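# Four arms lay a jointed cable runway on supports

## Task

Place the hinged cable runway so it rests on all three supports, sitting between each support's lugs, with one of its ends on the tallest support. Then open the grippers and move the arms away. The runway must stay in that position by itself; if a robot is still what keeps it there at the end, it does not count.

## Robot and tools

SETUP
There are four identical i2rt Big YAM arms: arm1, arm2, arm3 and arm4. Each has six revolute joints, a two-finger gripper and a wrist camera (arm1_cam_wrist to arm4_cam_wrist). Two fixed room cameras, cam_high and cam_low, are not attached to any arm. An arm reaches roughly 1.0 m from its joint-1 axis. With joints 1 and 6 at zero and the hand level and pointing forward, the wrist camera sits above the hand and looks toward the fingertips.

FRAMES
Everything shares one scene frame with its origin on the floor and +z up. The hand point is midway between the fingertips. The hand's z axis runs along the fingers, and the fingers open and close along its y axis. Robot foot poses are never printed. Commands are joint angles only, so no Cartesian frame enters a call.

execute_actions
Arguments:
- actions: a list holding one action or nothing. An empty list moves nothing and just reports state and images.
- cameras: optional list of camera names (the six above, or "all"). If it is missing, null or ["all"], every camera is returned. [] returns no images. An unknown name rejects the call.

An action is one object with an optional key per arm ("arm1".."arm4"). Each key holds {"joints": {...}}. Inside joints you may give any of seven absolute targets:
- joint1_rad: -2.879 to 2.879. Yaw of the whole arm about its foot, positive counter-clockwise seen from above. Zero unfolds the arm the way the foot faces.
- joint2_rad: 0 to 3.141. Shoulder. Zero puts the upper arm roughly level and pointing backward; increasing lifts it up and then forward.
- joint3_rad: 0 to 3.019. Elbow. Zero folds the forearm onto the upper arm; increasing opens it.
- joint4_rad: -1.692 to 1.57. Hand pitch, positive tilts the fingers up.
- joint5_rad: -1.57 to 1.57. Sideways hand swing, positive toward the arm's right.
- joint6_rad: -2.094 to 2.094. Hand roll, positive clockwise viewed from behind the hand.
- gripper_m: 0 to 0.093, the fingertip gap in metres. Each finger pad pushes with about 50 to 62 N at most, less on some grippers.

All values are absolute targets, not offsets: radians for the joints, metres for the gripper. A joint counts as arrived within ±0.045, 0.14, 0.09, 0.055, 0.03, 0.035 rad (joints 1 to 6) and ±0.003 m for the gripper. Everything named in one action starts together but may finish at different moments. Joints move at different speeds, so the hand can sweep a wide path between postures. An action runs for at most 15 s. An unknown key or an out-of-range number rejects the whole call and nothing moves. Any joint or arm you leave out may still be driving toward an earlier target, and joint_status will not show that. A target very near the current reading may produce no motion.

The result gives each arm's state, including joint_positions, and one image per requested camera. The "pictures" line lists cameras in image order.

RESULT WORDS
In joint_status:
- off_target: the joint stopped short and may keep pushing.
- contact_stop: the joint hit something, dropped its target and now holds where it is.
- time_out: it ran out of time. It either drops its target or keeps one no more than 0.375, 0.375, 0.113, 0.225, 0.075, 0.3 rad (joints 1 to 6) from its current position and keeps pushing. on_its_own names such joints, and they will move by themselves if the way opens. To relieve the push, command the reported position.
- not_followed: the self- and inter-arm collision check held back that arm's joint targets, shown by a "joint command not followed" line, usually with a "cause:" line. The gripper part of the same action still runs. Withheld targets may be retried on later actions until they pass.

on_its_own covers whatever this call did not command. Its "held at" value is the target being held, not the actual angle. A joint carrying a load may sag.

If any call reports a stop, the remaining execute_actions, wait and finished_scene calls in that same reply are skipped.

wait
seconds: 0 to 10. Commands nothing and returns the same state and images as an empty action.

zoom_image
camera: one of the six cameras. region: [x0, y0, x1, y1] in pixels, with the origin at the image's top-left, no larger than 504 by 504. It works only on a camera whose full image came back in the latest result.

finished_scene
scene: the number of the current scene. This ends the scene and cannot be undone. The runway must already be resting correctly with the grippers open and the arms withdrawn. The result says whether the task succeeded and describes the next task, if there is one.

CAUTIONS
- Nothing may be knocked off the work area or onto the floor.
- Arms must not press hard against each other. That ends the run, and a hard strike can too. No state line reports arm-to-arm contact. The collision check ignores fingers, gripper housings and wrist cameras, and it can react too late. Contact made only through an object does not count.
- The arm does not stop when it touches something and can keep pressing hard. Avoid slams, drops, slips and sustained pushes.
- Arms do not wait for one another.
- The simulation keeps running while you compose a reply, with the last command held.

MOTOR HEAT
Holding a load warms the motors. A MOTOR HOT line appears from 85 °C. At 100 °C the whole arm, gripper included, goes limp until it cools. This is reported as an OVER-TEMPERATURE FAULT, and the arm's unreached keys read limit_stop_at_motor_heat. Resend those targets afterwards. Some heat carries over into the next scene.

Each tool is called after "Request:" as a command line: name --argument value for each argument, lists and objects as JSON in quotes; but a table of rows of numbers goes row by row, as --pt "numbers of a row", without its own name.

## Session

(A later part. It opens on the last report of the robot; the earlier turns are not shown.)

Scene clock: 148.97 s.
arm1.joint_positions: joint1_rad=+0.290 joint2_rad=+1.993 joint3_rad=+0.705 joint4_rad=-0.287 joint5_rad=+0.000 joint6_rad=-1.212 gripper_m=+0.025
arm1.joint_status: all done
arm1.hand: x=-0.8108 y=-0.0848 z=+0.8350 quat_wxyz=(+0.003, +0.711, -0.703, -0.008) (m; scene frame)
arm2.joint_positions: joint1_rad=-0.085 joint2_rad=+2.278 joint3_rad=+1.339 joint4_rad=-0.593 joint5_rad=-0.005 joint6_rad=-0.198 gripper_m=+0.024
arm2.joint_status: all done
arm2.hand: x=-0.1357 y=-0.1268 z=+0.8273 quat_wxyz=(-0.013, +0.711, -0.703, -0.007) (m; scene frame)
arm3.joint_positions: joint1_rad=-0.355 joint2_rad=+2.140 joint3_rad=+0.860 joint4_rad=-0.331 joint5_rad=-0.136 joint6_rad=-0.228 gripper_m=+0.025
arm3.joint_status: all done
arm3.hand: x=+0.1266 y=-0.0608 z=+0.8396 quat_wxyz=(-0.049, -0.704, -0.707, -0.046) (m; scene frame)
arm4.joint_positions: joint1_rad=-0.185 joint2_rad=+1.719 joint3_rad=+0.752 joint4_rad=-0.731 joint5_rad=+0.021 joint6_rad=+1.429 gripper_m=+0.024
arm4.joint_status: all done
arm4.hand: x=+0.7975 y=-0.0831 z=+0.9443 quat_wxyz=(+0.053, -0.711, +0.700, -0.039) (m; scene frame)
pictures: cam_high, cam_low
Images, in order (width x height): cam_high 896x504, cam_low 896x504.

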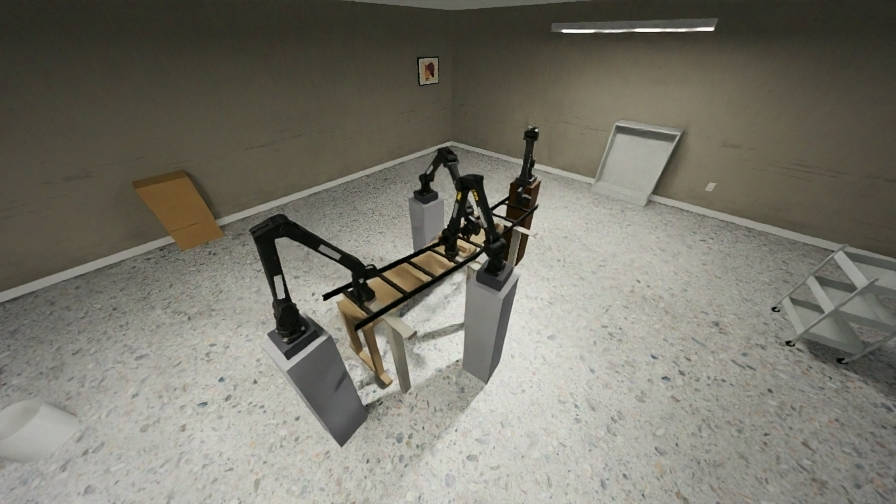

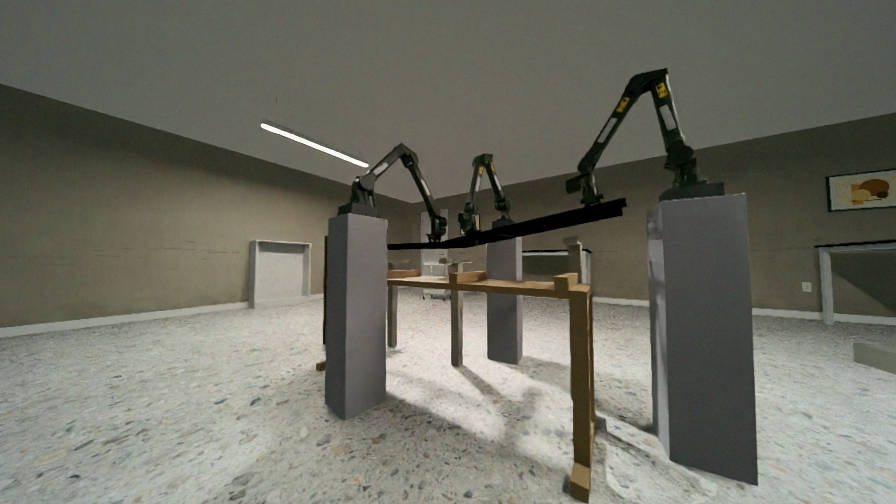

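Request:
execute_actions --actions '[{"arm1":{"joints":{"joint1_rad":0.572,"joint2_rad":2.015,"joint3_rad":0.955,"joint4_rad":-0.42,"joint6_rad":-0.90}},"arm2":{"joints":{"joint1_rad":-0.035,"joint2_rad":2.43,"joint3_rad":1.90,"joint4_rad":-0.915,"joint6_rad":-0.145}},"arm3":{"joints":{"joint1_rad":-0.465,"joint2_rad":2.0,"joint3_rad":0.56,"joint4_rad":-0.085,"joint6_rad":-0.325}},"arm4":{"joints":{"joint1_rad":-0.505,"joint2_rad":1.715,"joint3_rad":0.905,"joint4_rad":-0.78,"joint5_rad":0.064,"joint6_rad":1.108}}}]'

Scene clock: 153.10 s.
arm1.joint_positions: joint1_rad=+0.583 joint2_rad=+2.089 joint3_rad=+0.906 joint4_rad=-0.423 joint5_rad=-0.003 joint6_rad=-0.926 gripper_m=+0.025
arm1.joint_status: all done
arm1.hand: x=-0.8137 y=+0.0401 z=+0.8271 quat_wxyz=(+0.019, +0.713, -0.700, -0.011) (m; scene frame)
arm2.joint_positions: joint1_rad=-0.049 joint2_rad=+2.496 joint3_rad=+1.829 joint4_rad=-0.872 joint5_rad=+0.003 joint6_rad=-0.160 gripper_m=+0.024
arm2.joint_status: all done
arm2.hand: x=-0.1366 y=-0.0065 z=+0.8277 quat_wxyz=(-0.012, +0.710, -0.704, -0.002) (m; scene frame)
arm3.joint_positions: joint1_rad=-0.459 joint2_rad=+2.077 joint3_rad=+0.540 joint4_rad=-0.096 joint5_rad=-0.139 joint6_rad=-0.330 gripper_m=+0.025
arm3.joint_status: all done
arm3.hand: x=+0.1265 y=+0.0611 z=+0.8384 quat_wxyz=(-0.051, -0.705, -0.705, -0.051) (m; scene frame)
arm4.joint_positions: joint1_rad=-0.504 joint2_rad=+1.770 joint3_rad=+0.849 joint4_rad=-0.764 joint5_rad=+0.056 joint6_rad=+1.123 gripper_m=+0.024
arm4.joint_status: all done
arm4.hand: x=+0.7990 y=+0.0380 z=+0.9494 quat_wxyz=(+0.051, -0.707, +0.704, -0.040) (m; scene frame)
pictures: arm1_cam_wrist, arm2_cam_wrist, arm3_cam_wrist, arm4_cam_wrist, cam_high, cam_low
Images, in order (width x height): arm1_cam_wrist 616x616, arm2_cam_wrist 616x616, arm3_cam_wrist 616x616, arm4_cam_wrist 616x616, cam_high 896x504, cam_low 896x504.

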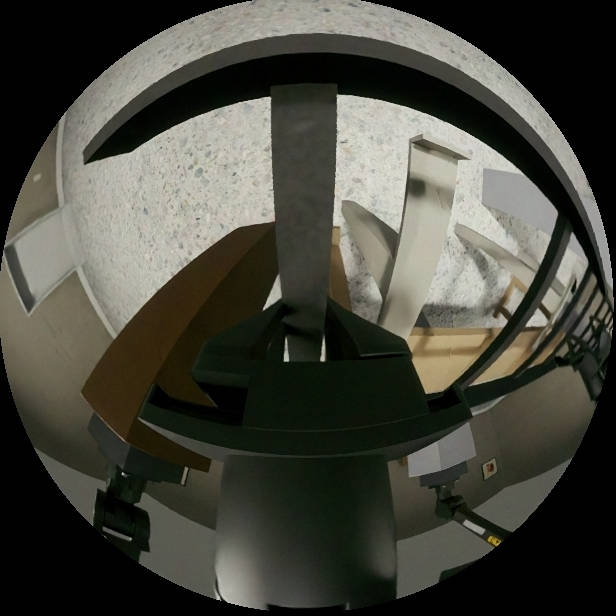

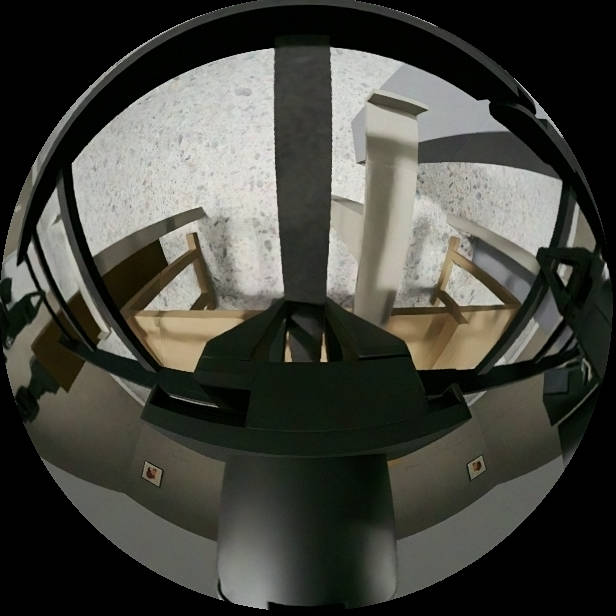

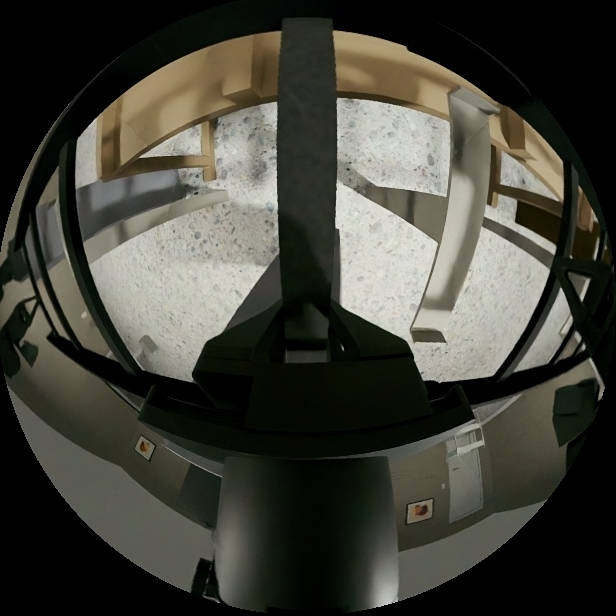

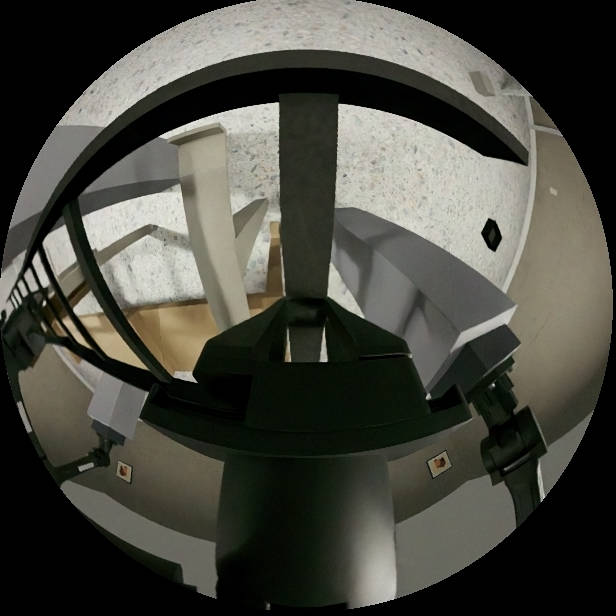

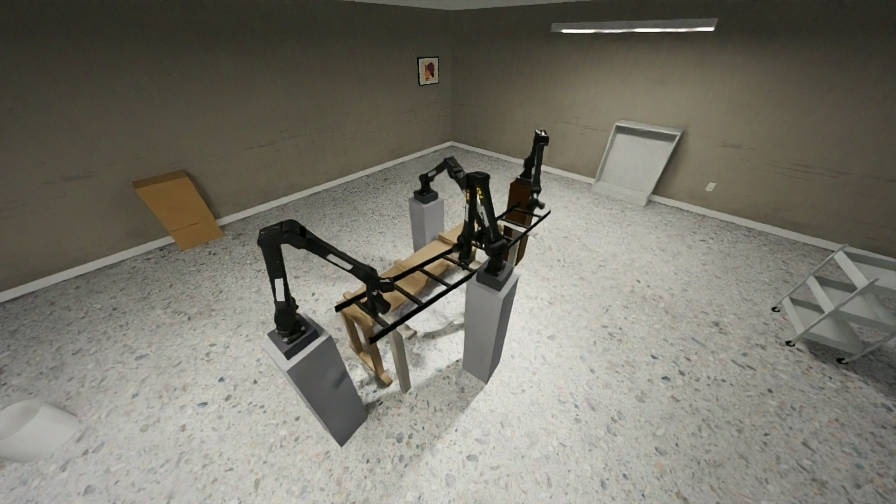

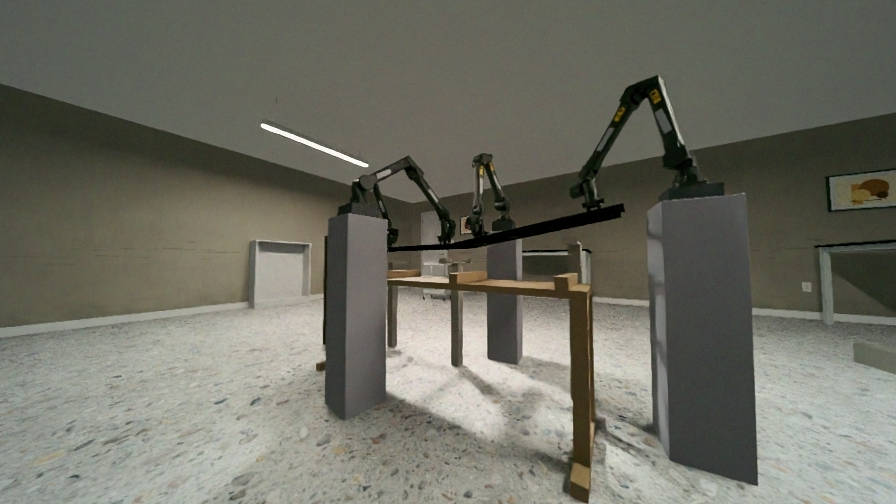

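Request:
execute_actions --actions '[{"arm1":{"joints":{"joint1_rad":0.545,"joint2_rad":2.085,"joint3_rad":0.885,"joint4_rad":-0.298,"joint6_rad":-0.935}},"arm2":{"joints":{"joint2_rad":2.465,"joint3_rad":1.82,"joint4_rad":-0.80}},"arm3":{"joints":{"joint1_rad":-0.44,"joint2_rad":2.115,"joint3_rad":0.62,"joint4_rad":-0.04,"joint6_rad":-0.315}},"arm4":{"joints":{"joint1_rad":-0.48,"joint2_rad":1.84,"joint3_rad":0.84,"joint4_rad":-0.635,"joint6_rad":1.14}}}]'

Scene clock: 182.47 s.
arm1.joint_positions: joint1_rad=+0.552 joint2_rad=+2.157 joint3_rad=+0.874 joint4_rad=-0.310 joint5_rad=-0.008 joint6_rad=-0.962 gripper_m=+0.025
arm1.joint_status: all done
arm1.hand: x=-0.8176 y=+0.0229 z=+0.7969 quat_wxyz=(+0.012, +0.715, -0.699, -0.013) (m; scene frame)
arm2.joint_positions: joint1_rad=-0.046 joint2_rad=+2.530 joint3_rad=+1.794 joint4_rad=-0.801 joint5_rad=+0.002 joint6_rad=-0.161 gripper_m=+0.024
arm2.joint_status: all done
arm2.hand: x=-0.1400 y=-0.0175 z=+0.7959 quat_wxyz=(-0.012, +0.711, -0.703, -0.003) (m; scene frame)
arm3.joint_positions: joint1_rad=-0.450 joint2_rad=+2.196 joint3_rad=+0.608 joint4_rad=-0.055 joint5_rad=-0.122 joint6_rad=-0.325 gripper_m=+0.025
arm3.joint_status: all done
arm3.hand: x=+0.1223 y=+0.0498 z=+0.8072 quat_wxyz=(-0.041, -0.704, -0.707, -0.052) (m; scene frame)
arm4.joint_positions: joint1_rad=-0.482 joint2_rad=+1.892 joint3_rad=+0.829 joint4_rad=-0.623 joint5_rad=+0.054 joint6_rad=+1.138 gripper_m=+0.024
arm4.joint_status: all done
arm4.hand: x=+0.7979 y=+0.0300 z=+0.9000 quat_wxyz=(+0.051, -0.709, +0.702, -0.039) (m; scene frame)
pictures: arm1_cam_wrist, arm2_cam_wrist, arm3_cam_wrist, arm4_cam_wrist, cam_high, cam_low
Images, in order (width x height): arm1_cam_wrist 616x616, arm2_cam_wrist 616x616, arm3_cam_wrist 616x616, arm4_cam_wrist 616x616, cam_high 896x504, cam_low 896x504.

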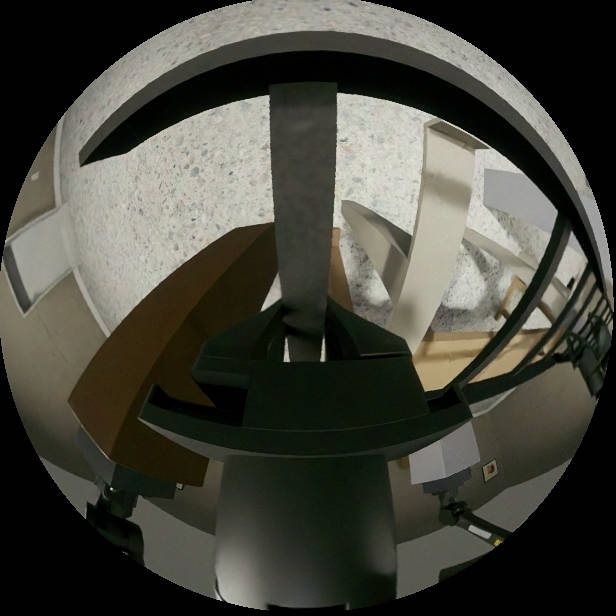

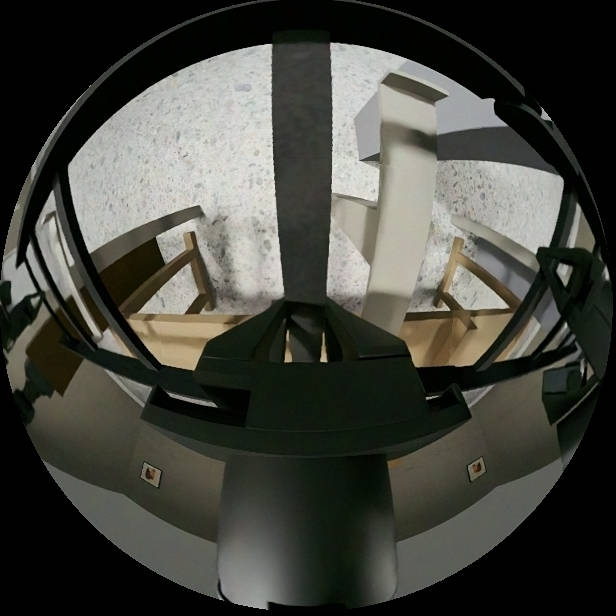

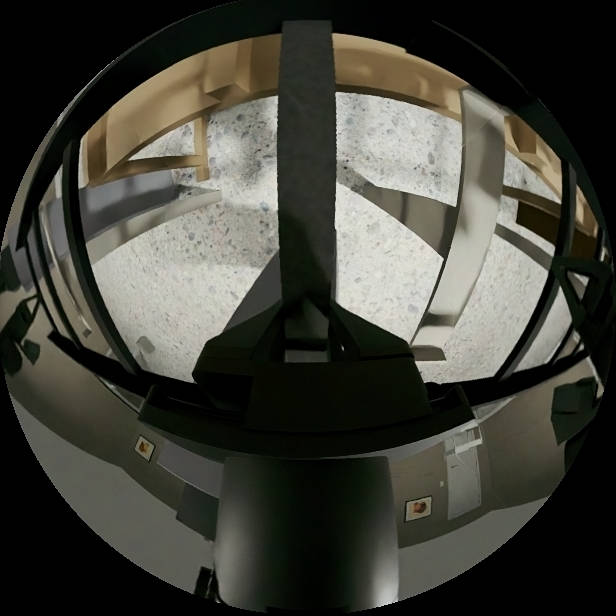

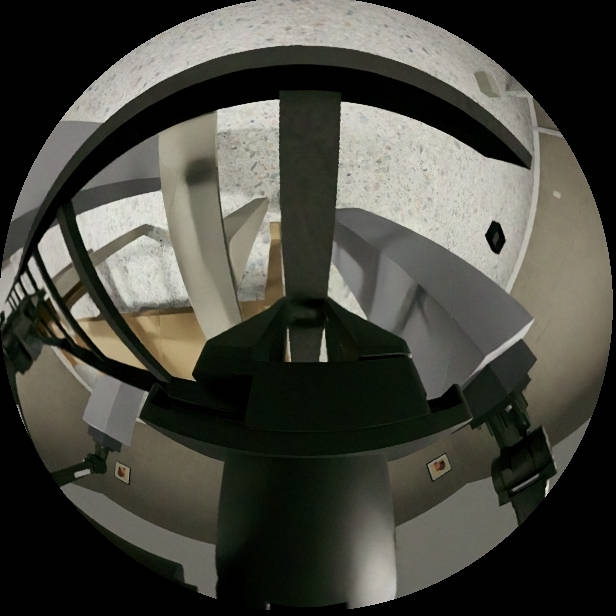

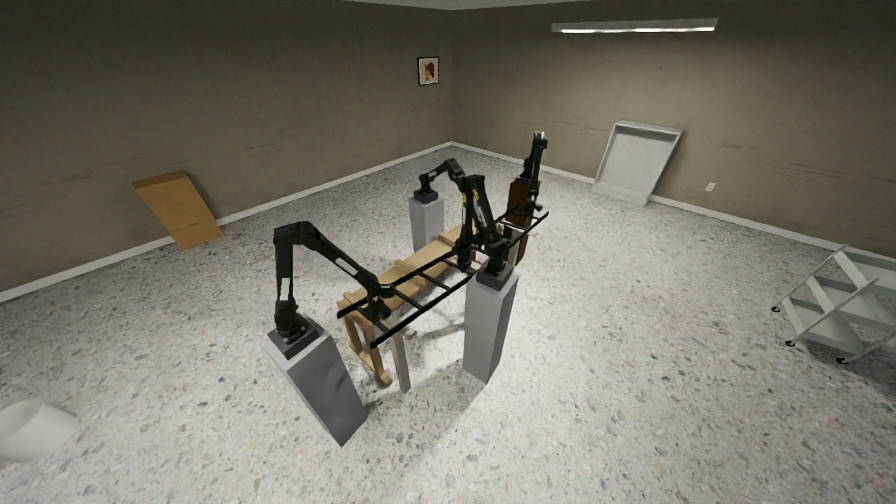

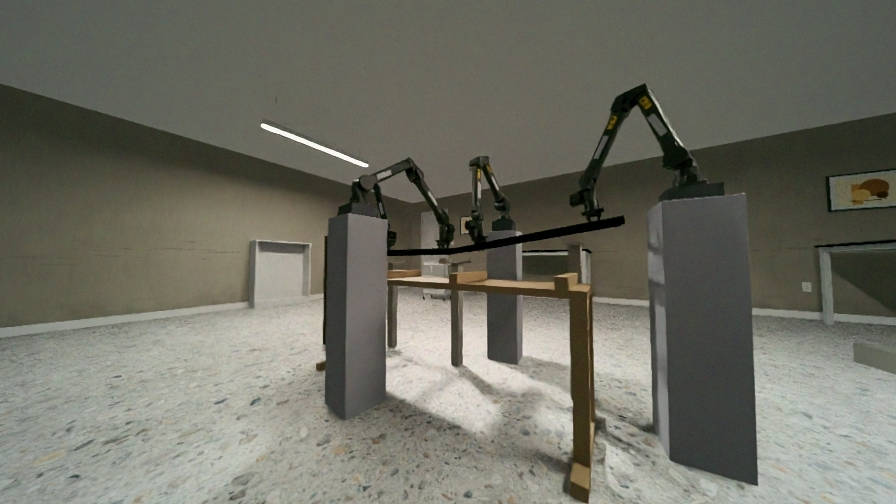

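Request:
zoom_image --camera "arm1_cam_wrist" --region '[380,60,540,200]'

Request:
zoom_image --camera "arm2_cam_wrist" --region '[340,20,500,160]'

Request:
zoom_image --camera "arm3_cam_wrist" --region '[400,30,560,170]'

Request:
zoom_image --camera "cam_low" --region '[380,225,500,295]'

Request:
zoom_image --camera "cam_low" --region '[520,200,640,270]'

Request:
zoom_image --camera "cam_high" --region '[330,280,450,370]'

Region (380, 60, 540, 200) of arm1_cam_wrist's 616x616 image, scaled by 3.150, with more detail than that image has; it fills the top 441 rows of this view, and the rest is white.

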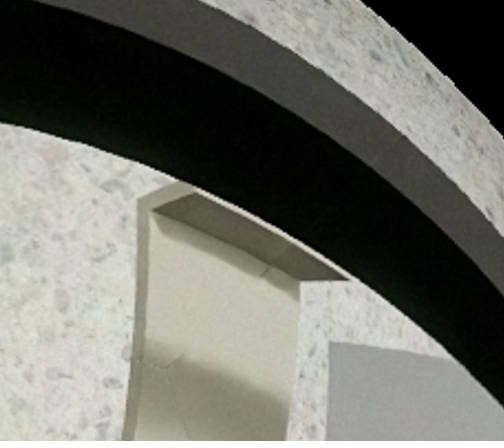

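Region (340, 20, 500, 160) of arm2_cam_wrist's 616x616 image, scaled by 3.150, with more detail than that image has; it fills the top 441 rows of this view, and the rest is white.

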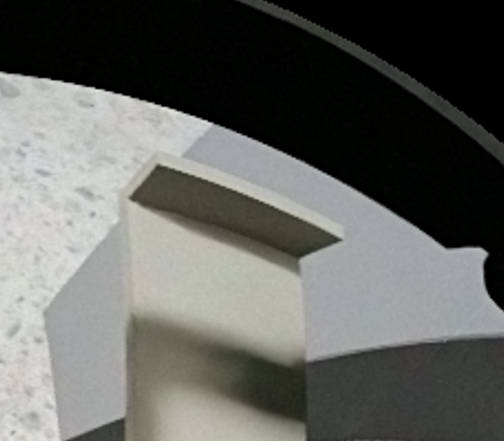

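Region (400, 30, 560, 170) of arm3_cam_wrist's 616x616 image, scaled by 3.150, with more detail than that image has; it fills the top 441 rows of this view, and the rest is white.

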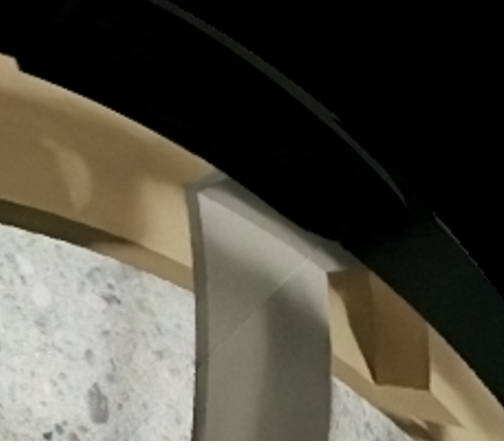

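Region (380, 225, 500, 295) of cam_low's 896x504 image, scaled by 4.200, with more detail than that image has; it fills the top 294 rows of this view, and the rest is white.

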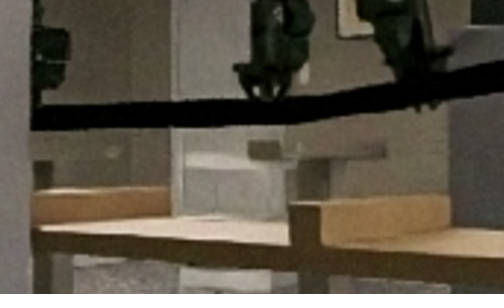

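Region (520, 200, 640, 270) of cam_low's 896x504 image, scaled by 4.200, with more detail than that image has; it fills the top 294 rows of this view, and the rest is white.

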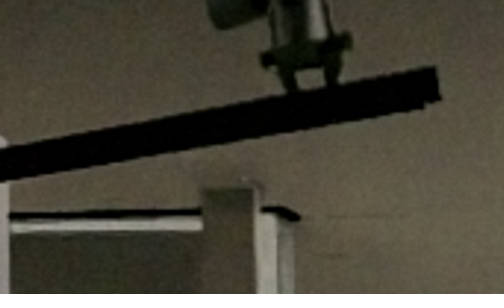

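Region (330, 280, 450, 370) of cam_high's 896x504 image, scaled by 4.200, with more detail than that image has; it fills the top 378 rows of this view, and the rest is white.

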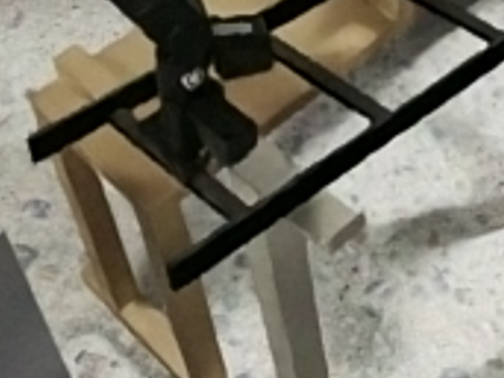

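Request:
zoom_image --camera "arm4_cam_wrist" --region '[110,50,270,190]'

Request:
zoom_image --camera "cam_high" --region '[440,190,560,280]'

Region (110, 50, 270, 190) of arm4_cam_wrist's 616x616 image, scaled by 3.150, with more detail than that image has; it fills the top 441 rows of this view, and the rest is white.

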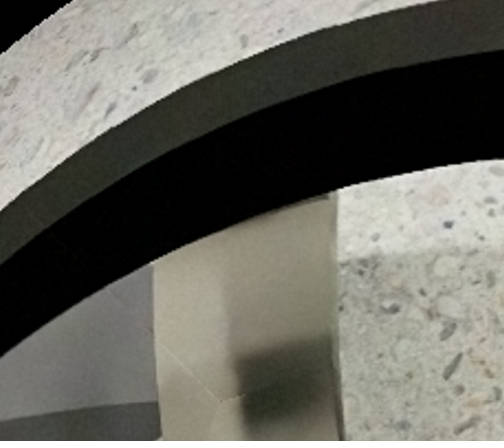

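Region (440, 190, 560, 280) of cam_high's 896x504 image, scaled by 4.200, with more detail than that image has; it fills the top 378 rows of this view, and the rest is white.

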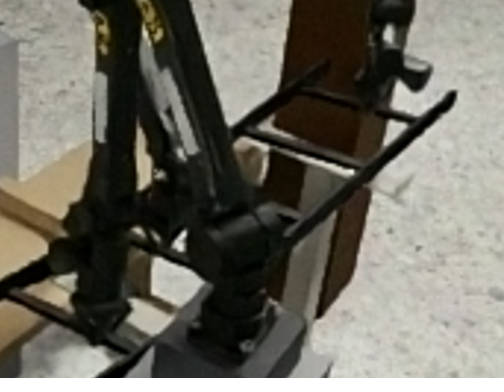

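Request:
execute_actions --actions '[{"arm1":{"joints":{"joint1_rad":0.525,"joint2_rad":2.13,"joint3_rad":0.865,"joint4_rad":-0.212,"joint6_rad":-0.95}},"arm2":{"joints":{"joint2_rad":2.485,"joint3_rad":1.79,"joint4_rad":-0.755}},"arm3":{"joints":{"joint1_rad":-0.43,"joint2_rad":2.17,"joint3_rad":0.66,"joint4_rad":-0.03,"joint5_rad":-0.11}},"arm4":{"joints":{"joint1_rad":-0.50,"joint2_rad":1.925,"joint3_rad":0.825,"joint4_rad":-0.525,"joint5_rad":0.047,"joint6_rad":1.125}}}]'

Request:
zoom_image --camera "cam_high" --region '[330,280,450,370]'

Request:
zoom_image --camera "cam_high" --region '[460,190,560,265]'

Request:
zoom_image --camera "cam_low" --region '[380,225,500,295]'

Request:
zoom_image --camera "cam_low" --region '[520,200,640,270]'

Scene clock: 214.10 s.
arm1.joint_positions: joint1_rad=+0.537 joint2_rad=+2.197 joint3_rad=+0.855 joint4_rad=-0.230 joint5_rad=-0.010 joint6_rad=-0.978 gripper_m=+0.025
arm1.joint_status: all done
arm1.hand: x=-0.8193 y=+0.0155 z=+0.7801 quat_wxyz=(+0.001, +0.716, -0.698, -0.012) (m; scene frame)
arm2.joint_positions: joint1_rad=-0.044 joint2_rad=+2.539 joint3_rad=+1.768 joint4_rad=-0.756 joint5_rad=+0.001 joint6_rad=-0.161 gripper_m=+0.024
arm2.joint_status: all done
arm2.hand: x=-0.1421 y=-0.0228 z=+0.7826 quat_wxyz=(-0.016, +0.712, -0.702, -0.006) (m; scene frame)
arm3.joint_positions: joint1_rad=-0.439 joint2_rad=+2.245 joint3_rad=+0.643 joint4_rad=-0.048 joint5_rad=-0.096 joint6_rad=-0.318 gripper_m=+0.025
arm3.joint_status: all done
arm3.hand: x=+0.1194 y=+0.0453 z=+0.7932 quat_wxyz=(-0.027, -0.703, -0.709, -0.050) (m; scene frame)
arm4.joint_positions: joint1_rad=-0.482 joint2_rad=+1.970 joint3_rad=+0.817 joint4_rad=-0.516 joint5_rad=+0.041 joint6_rad=+1.138 gripper_m=+0.024
arm4.joint_status: all done
arm4.hand: x=+0.7978 y=+0.0279 z=+0.8687 quat_wxyz=(+0.042, -0.710, +0.703, -0.034) (m; scene frame)
pictures: arm1_cam_wrist, arm2_cam_wrist, arm3_cam_wrist, arm4_cam_wrist, cam_high, cam_low
Images, in order (width x height): arm1_cam_wrist 616x616, arm2_cam_wrist 616x616, arm3_cam_wrist 616x616, arm4_cam_wrist 616x616, cam_high 896x504, cam_low 896x504.

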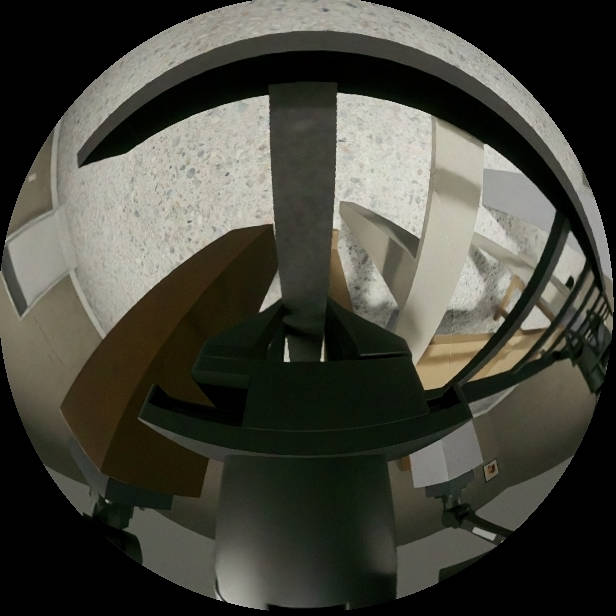

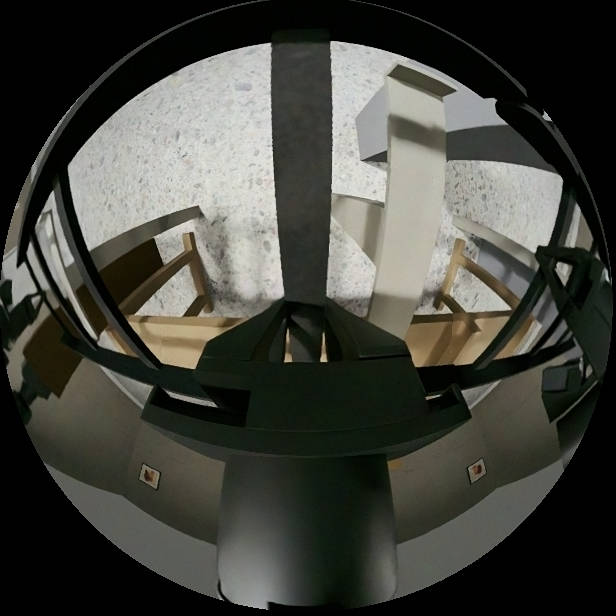

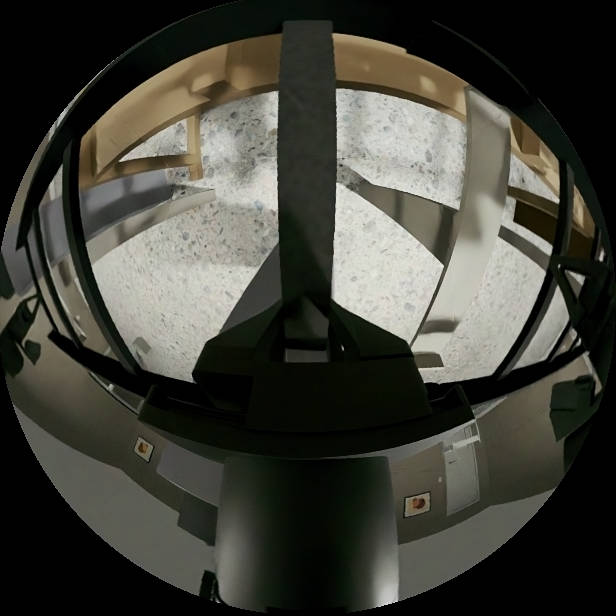

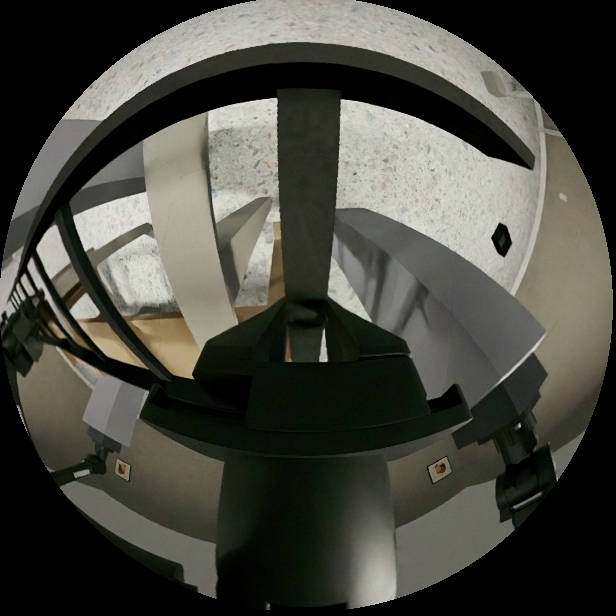

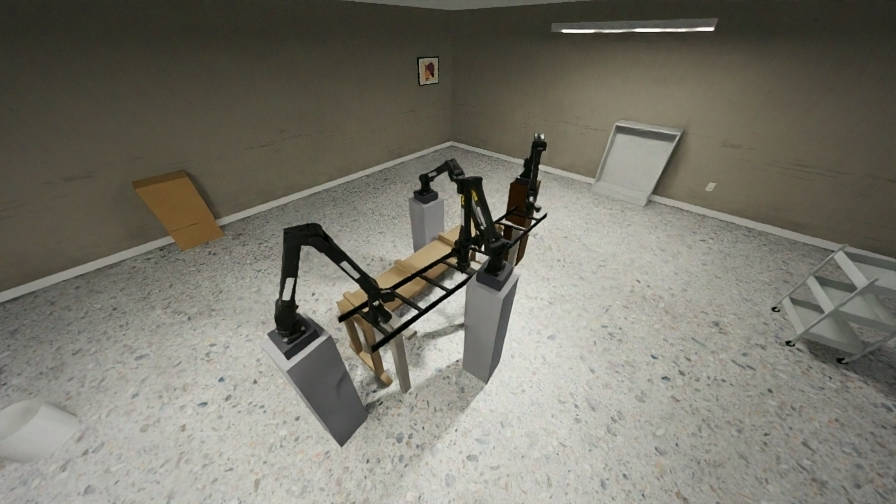

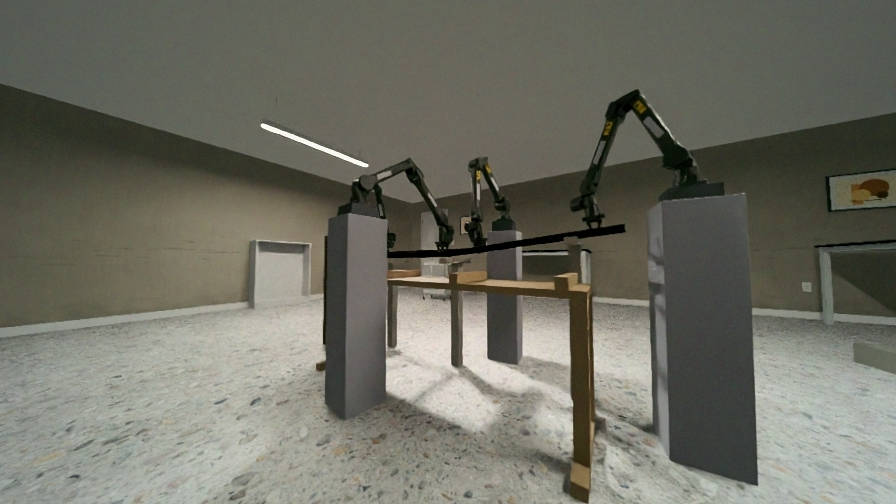

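Region (330, 280, 450, 370) of cam_high's 896x504 image, scaled by 4.200, with more detail than that image has; it fills the top 378 rows of this view, and the rest is white.

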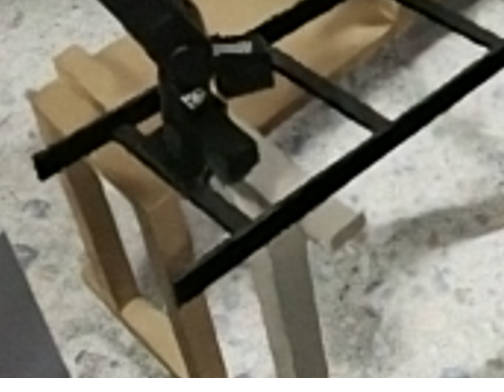

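Region (460, 190, 560, 265) of cam_high's 896x504 image, scaled by 5.040, with more detail than that image has; it fills the top 378 rows of this view, and the rest is white.

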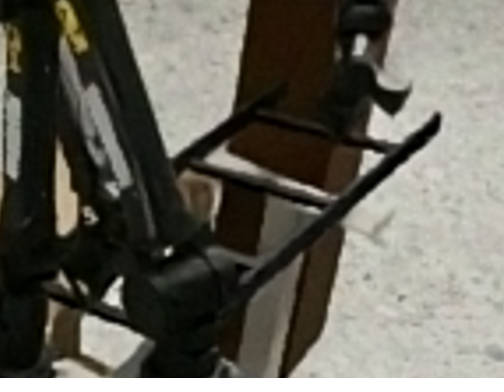

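Region (380, 225, 500, 295) of cam_low's 896x504 image, scaled by 4.200, with more detail than that image has; it fills the top 294 rows of this view, and the rest is white.

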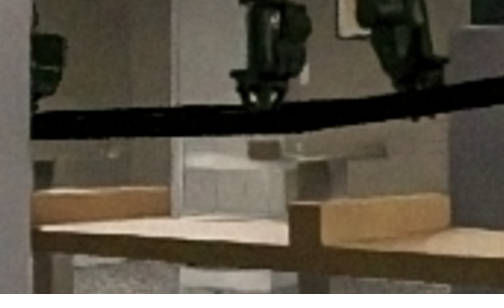

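Region (520, 200, 640, 270) of cam_low's 896x504 image, scaled by 4.200, with more detail than that image has; it fills the top 294 rows of this view, and the rest is white.

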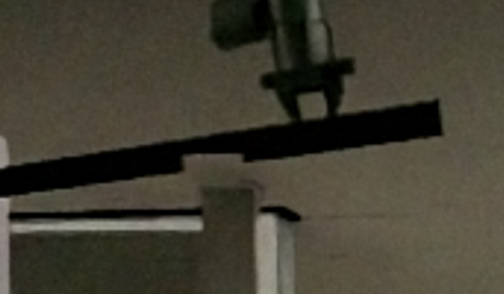

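Request:
zoom_image --camera "arm2_cam_wrist" --region '[340,20,500,160]'

Request:
zoom_image --camera "arm3_cam_wrist" --region '[400,30,560,170]'

Request:
zoom_image --camera "arm1_cam_wrist" --region '[380,60,540,200]'

Region (340, 20, 500, 160) of arm2_cam_wrist's 616x616 image, scaled by 3.150, with more detail than that image has; it fills the top 441 rows of this view, and the rest is white.

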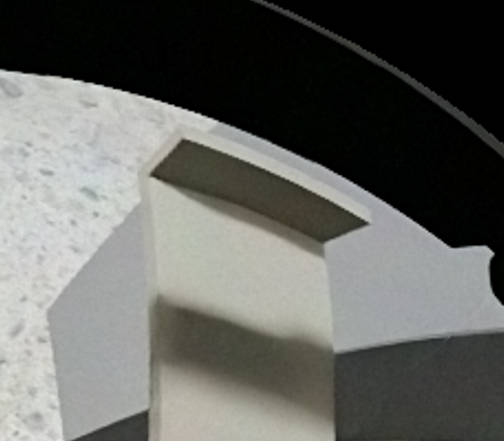

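Region (400, 30, 560, 170) of arm3_cam_wrist's 616x616 image, scaled by 3.150, with more detail than that image has; it fills the top 441 rows of this view, and the rest is white.

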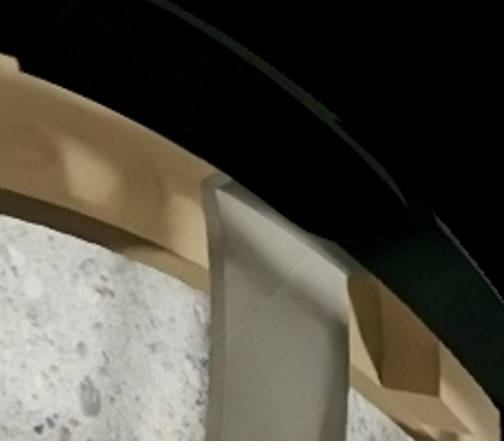

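Region (380, 60, 540, 200) of arm1_cam_wrist's 616x616 image, scaled by 3.150, with more detail than that image has; it fills the top 441 rows of this view, and the rest is white.

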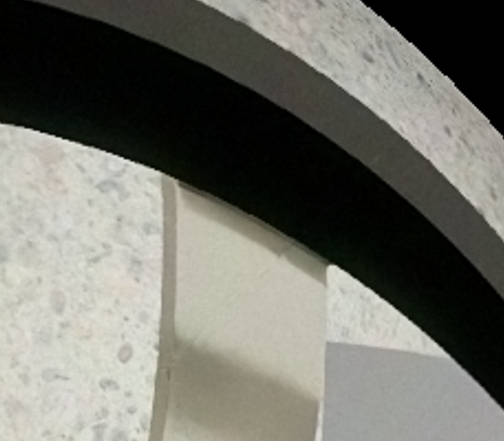

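Request:
execute_actions --actions '[{"arm1":{"joints":{"joint1_rad":0.492,"joint6_rad":-0.96}},"arm2":{"joints":{"joint2_rad":2.445,"joint3_rad":1.735,"joint4_rad":-0.715}},"arm3":{"joints":{"joint1_rad":-0.405,"joint3_rad":0.69,"joint4_rad":-0.085,"joint6_rad":-0.29}}}]' --cameras '["arm1_cam_wrist","arm2_cam_wrist","arm3_cam_wrist","cam_low"]'

Request:
zoom_image --camera "arm2_cam_wrist" --region '[340,20,500,160]'

Request:
zoom_image --camera "arm3_cam_wrist" --region '[400,30,560,170]'

Request:
zoom_image --camera "cam_low" --region '[380,225,500,295]'

Scene clock: 227.43 s.
arm1.joint_positions: joint1_rad=+0.508 joint2_rad=+2.198 joint3_rad=+0.850 joint4_rad=-0.230 joint5_rad=-0.012 joint6_rad=-1.009 gripper_m=+0.025
arm1.joint_status: joint6_rad off_target (ended at -1.009, target -0.960); the others done
arm1.hand: x=-0.8158 y=+0.0048 z=+0.7794 quat_wxyz=(+0.004, +0.716, -0.698, -0.014) (m; scene frame)
arm2.joint_positions: joint1_rad=-0.047 joint2_rad=+2.530 joint3_rad=+1.729 joint4_rad=-0.713 joint5_rad=+0.007 joint6_rad=-0.168 gripper_m=+0.024
arm2.joint_status: all done
arm2.hand: x=-0.1402 y=-0.0298 z=+0.7780 quat_wxyz=(-0.023, +0.713, -0.700, -0.008) (m; scene frame)
arm3.joint_positions: joint1_rad=-0.420 joint2_rad=+2.250 joint3_rad=+0.665 joint4_rad=-0.080 joint5_rad=-0.089 joint6_rad=-0.305 gripper_m=+0.025
arm3.joint_status: all done
arm3.hand: x=+0.1221 y=+0.0405 z=+0.7918 quat_wxyz=(-0.019, -0.701, -0.711, -0.055) (m; scene frame)
arm4.joint_positions: joint1_rad=-0.482 joint2_rad=+1.970 joint3_rad=+0.812 joint4_rad=-0.516 joint5_rad=+0.038 joint6_rad=+1.136 gripper_m=+0.024
arm4.joint_status: not commanded
arm4.hand: x=+0.8001 y=+0.0264 z=+0.8681 quat_wxyz=(+0.042, -0.710, +0.702, -0.037) (m; scene frame)
pictures: arm1_cam_wrist, arm2_cam_wrist, arm3_cam_wrist, cam_low
Images, in order (width x height): arm1_cam_wrist 616x616, arm2_cam_wrist 616x616, arm3_cam_wrist 616x616, cam_low 896x504.

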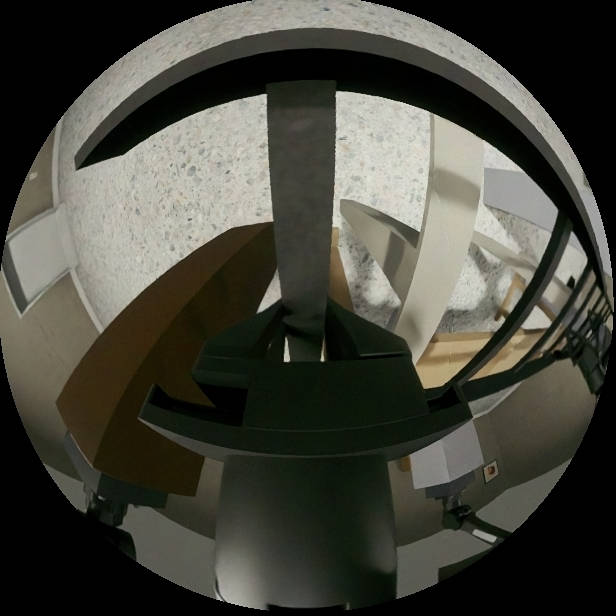

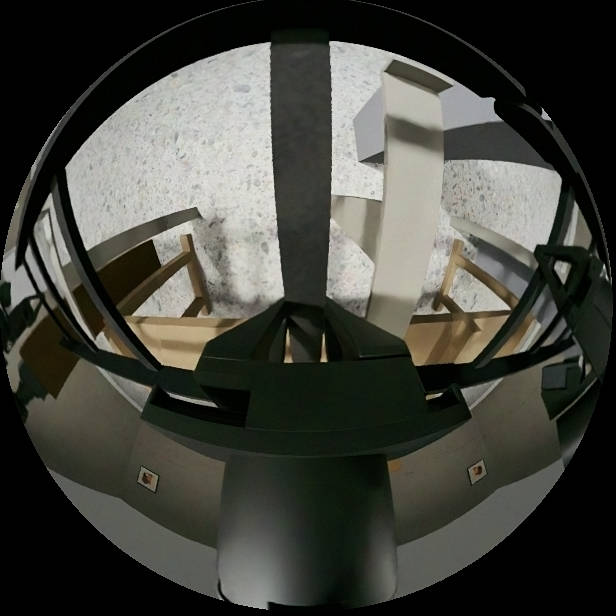

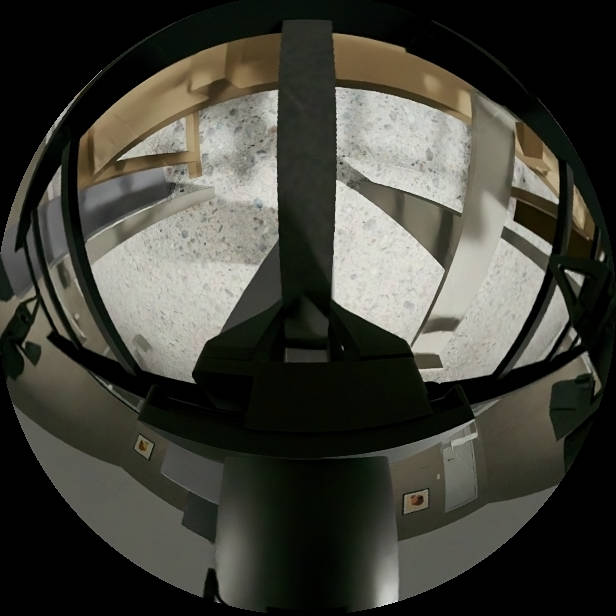

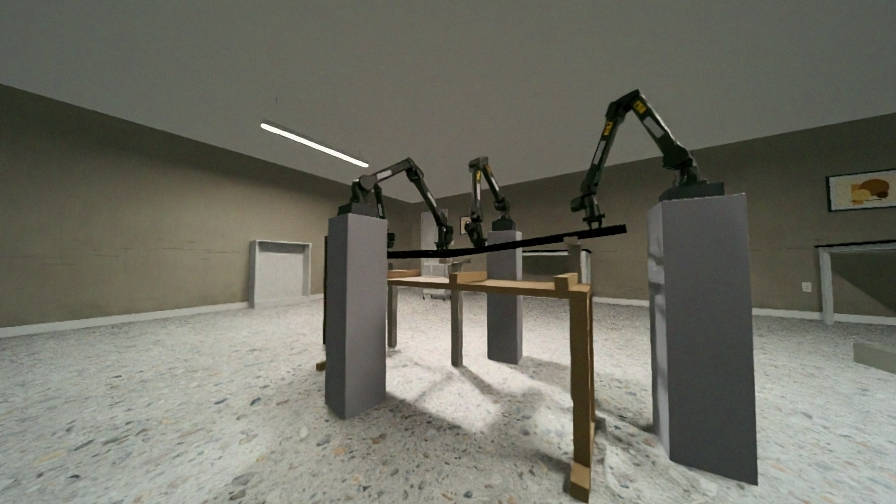

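Region (340, 20, 500, 160) of arm2_cam_wrist's 616x616 image, scaled by 3.150, with more detail than that image has; it fills the top 441 rows of this view, and the rest is white.

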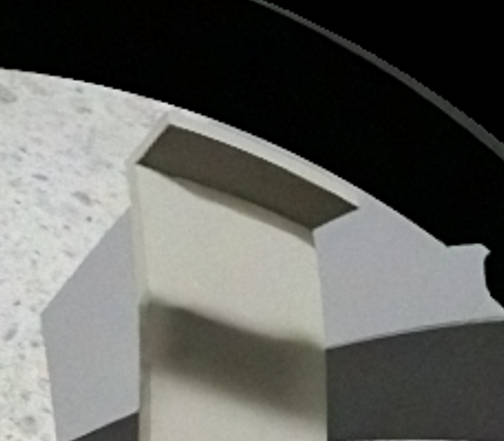

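Region (400, 30, 560, 170) of arm3_cam_wrist's 616x616 image, scaled by 3.150, with more detail than that image has; it fills the top 441 rows of this view, and the rest is white.

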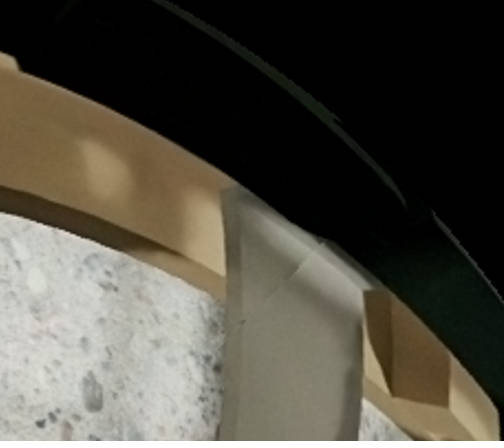

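Region (380, 225, 500, 295) of cam_low's 896x504 image, scaled by 4.200, with more detail than that image has; it fills the top 294 rows of this view, and the rest is white.

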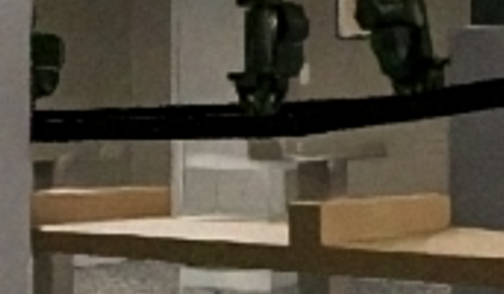

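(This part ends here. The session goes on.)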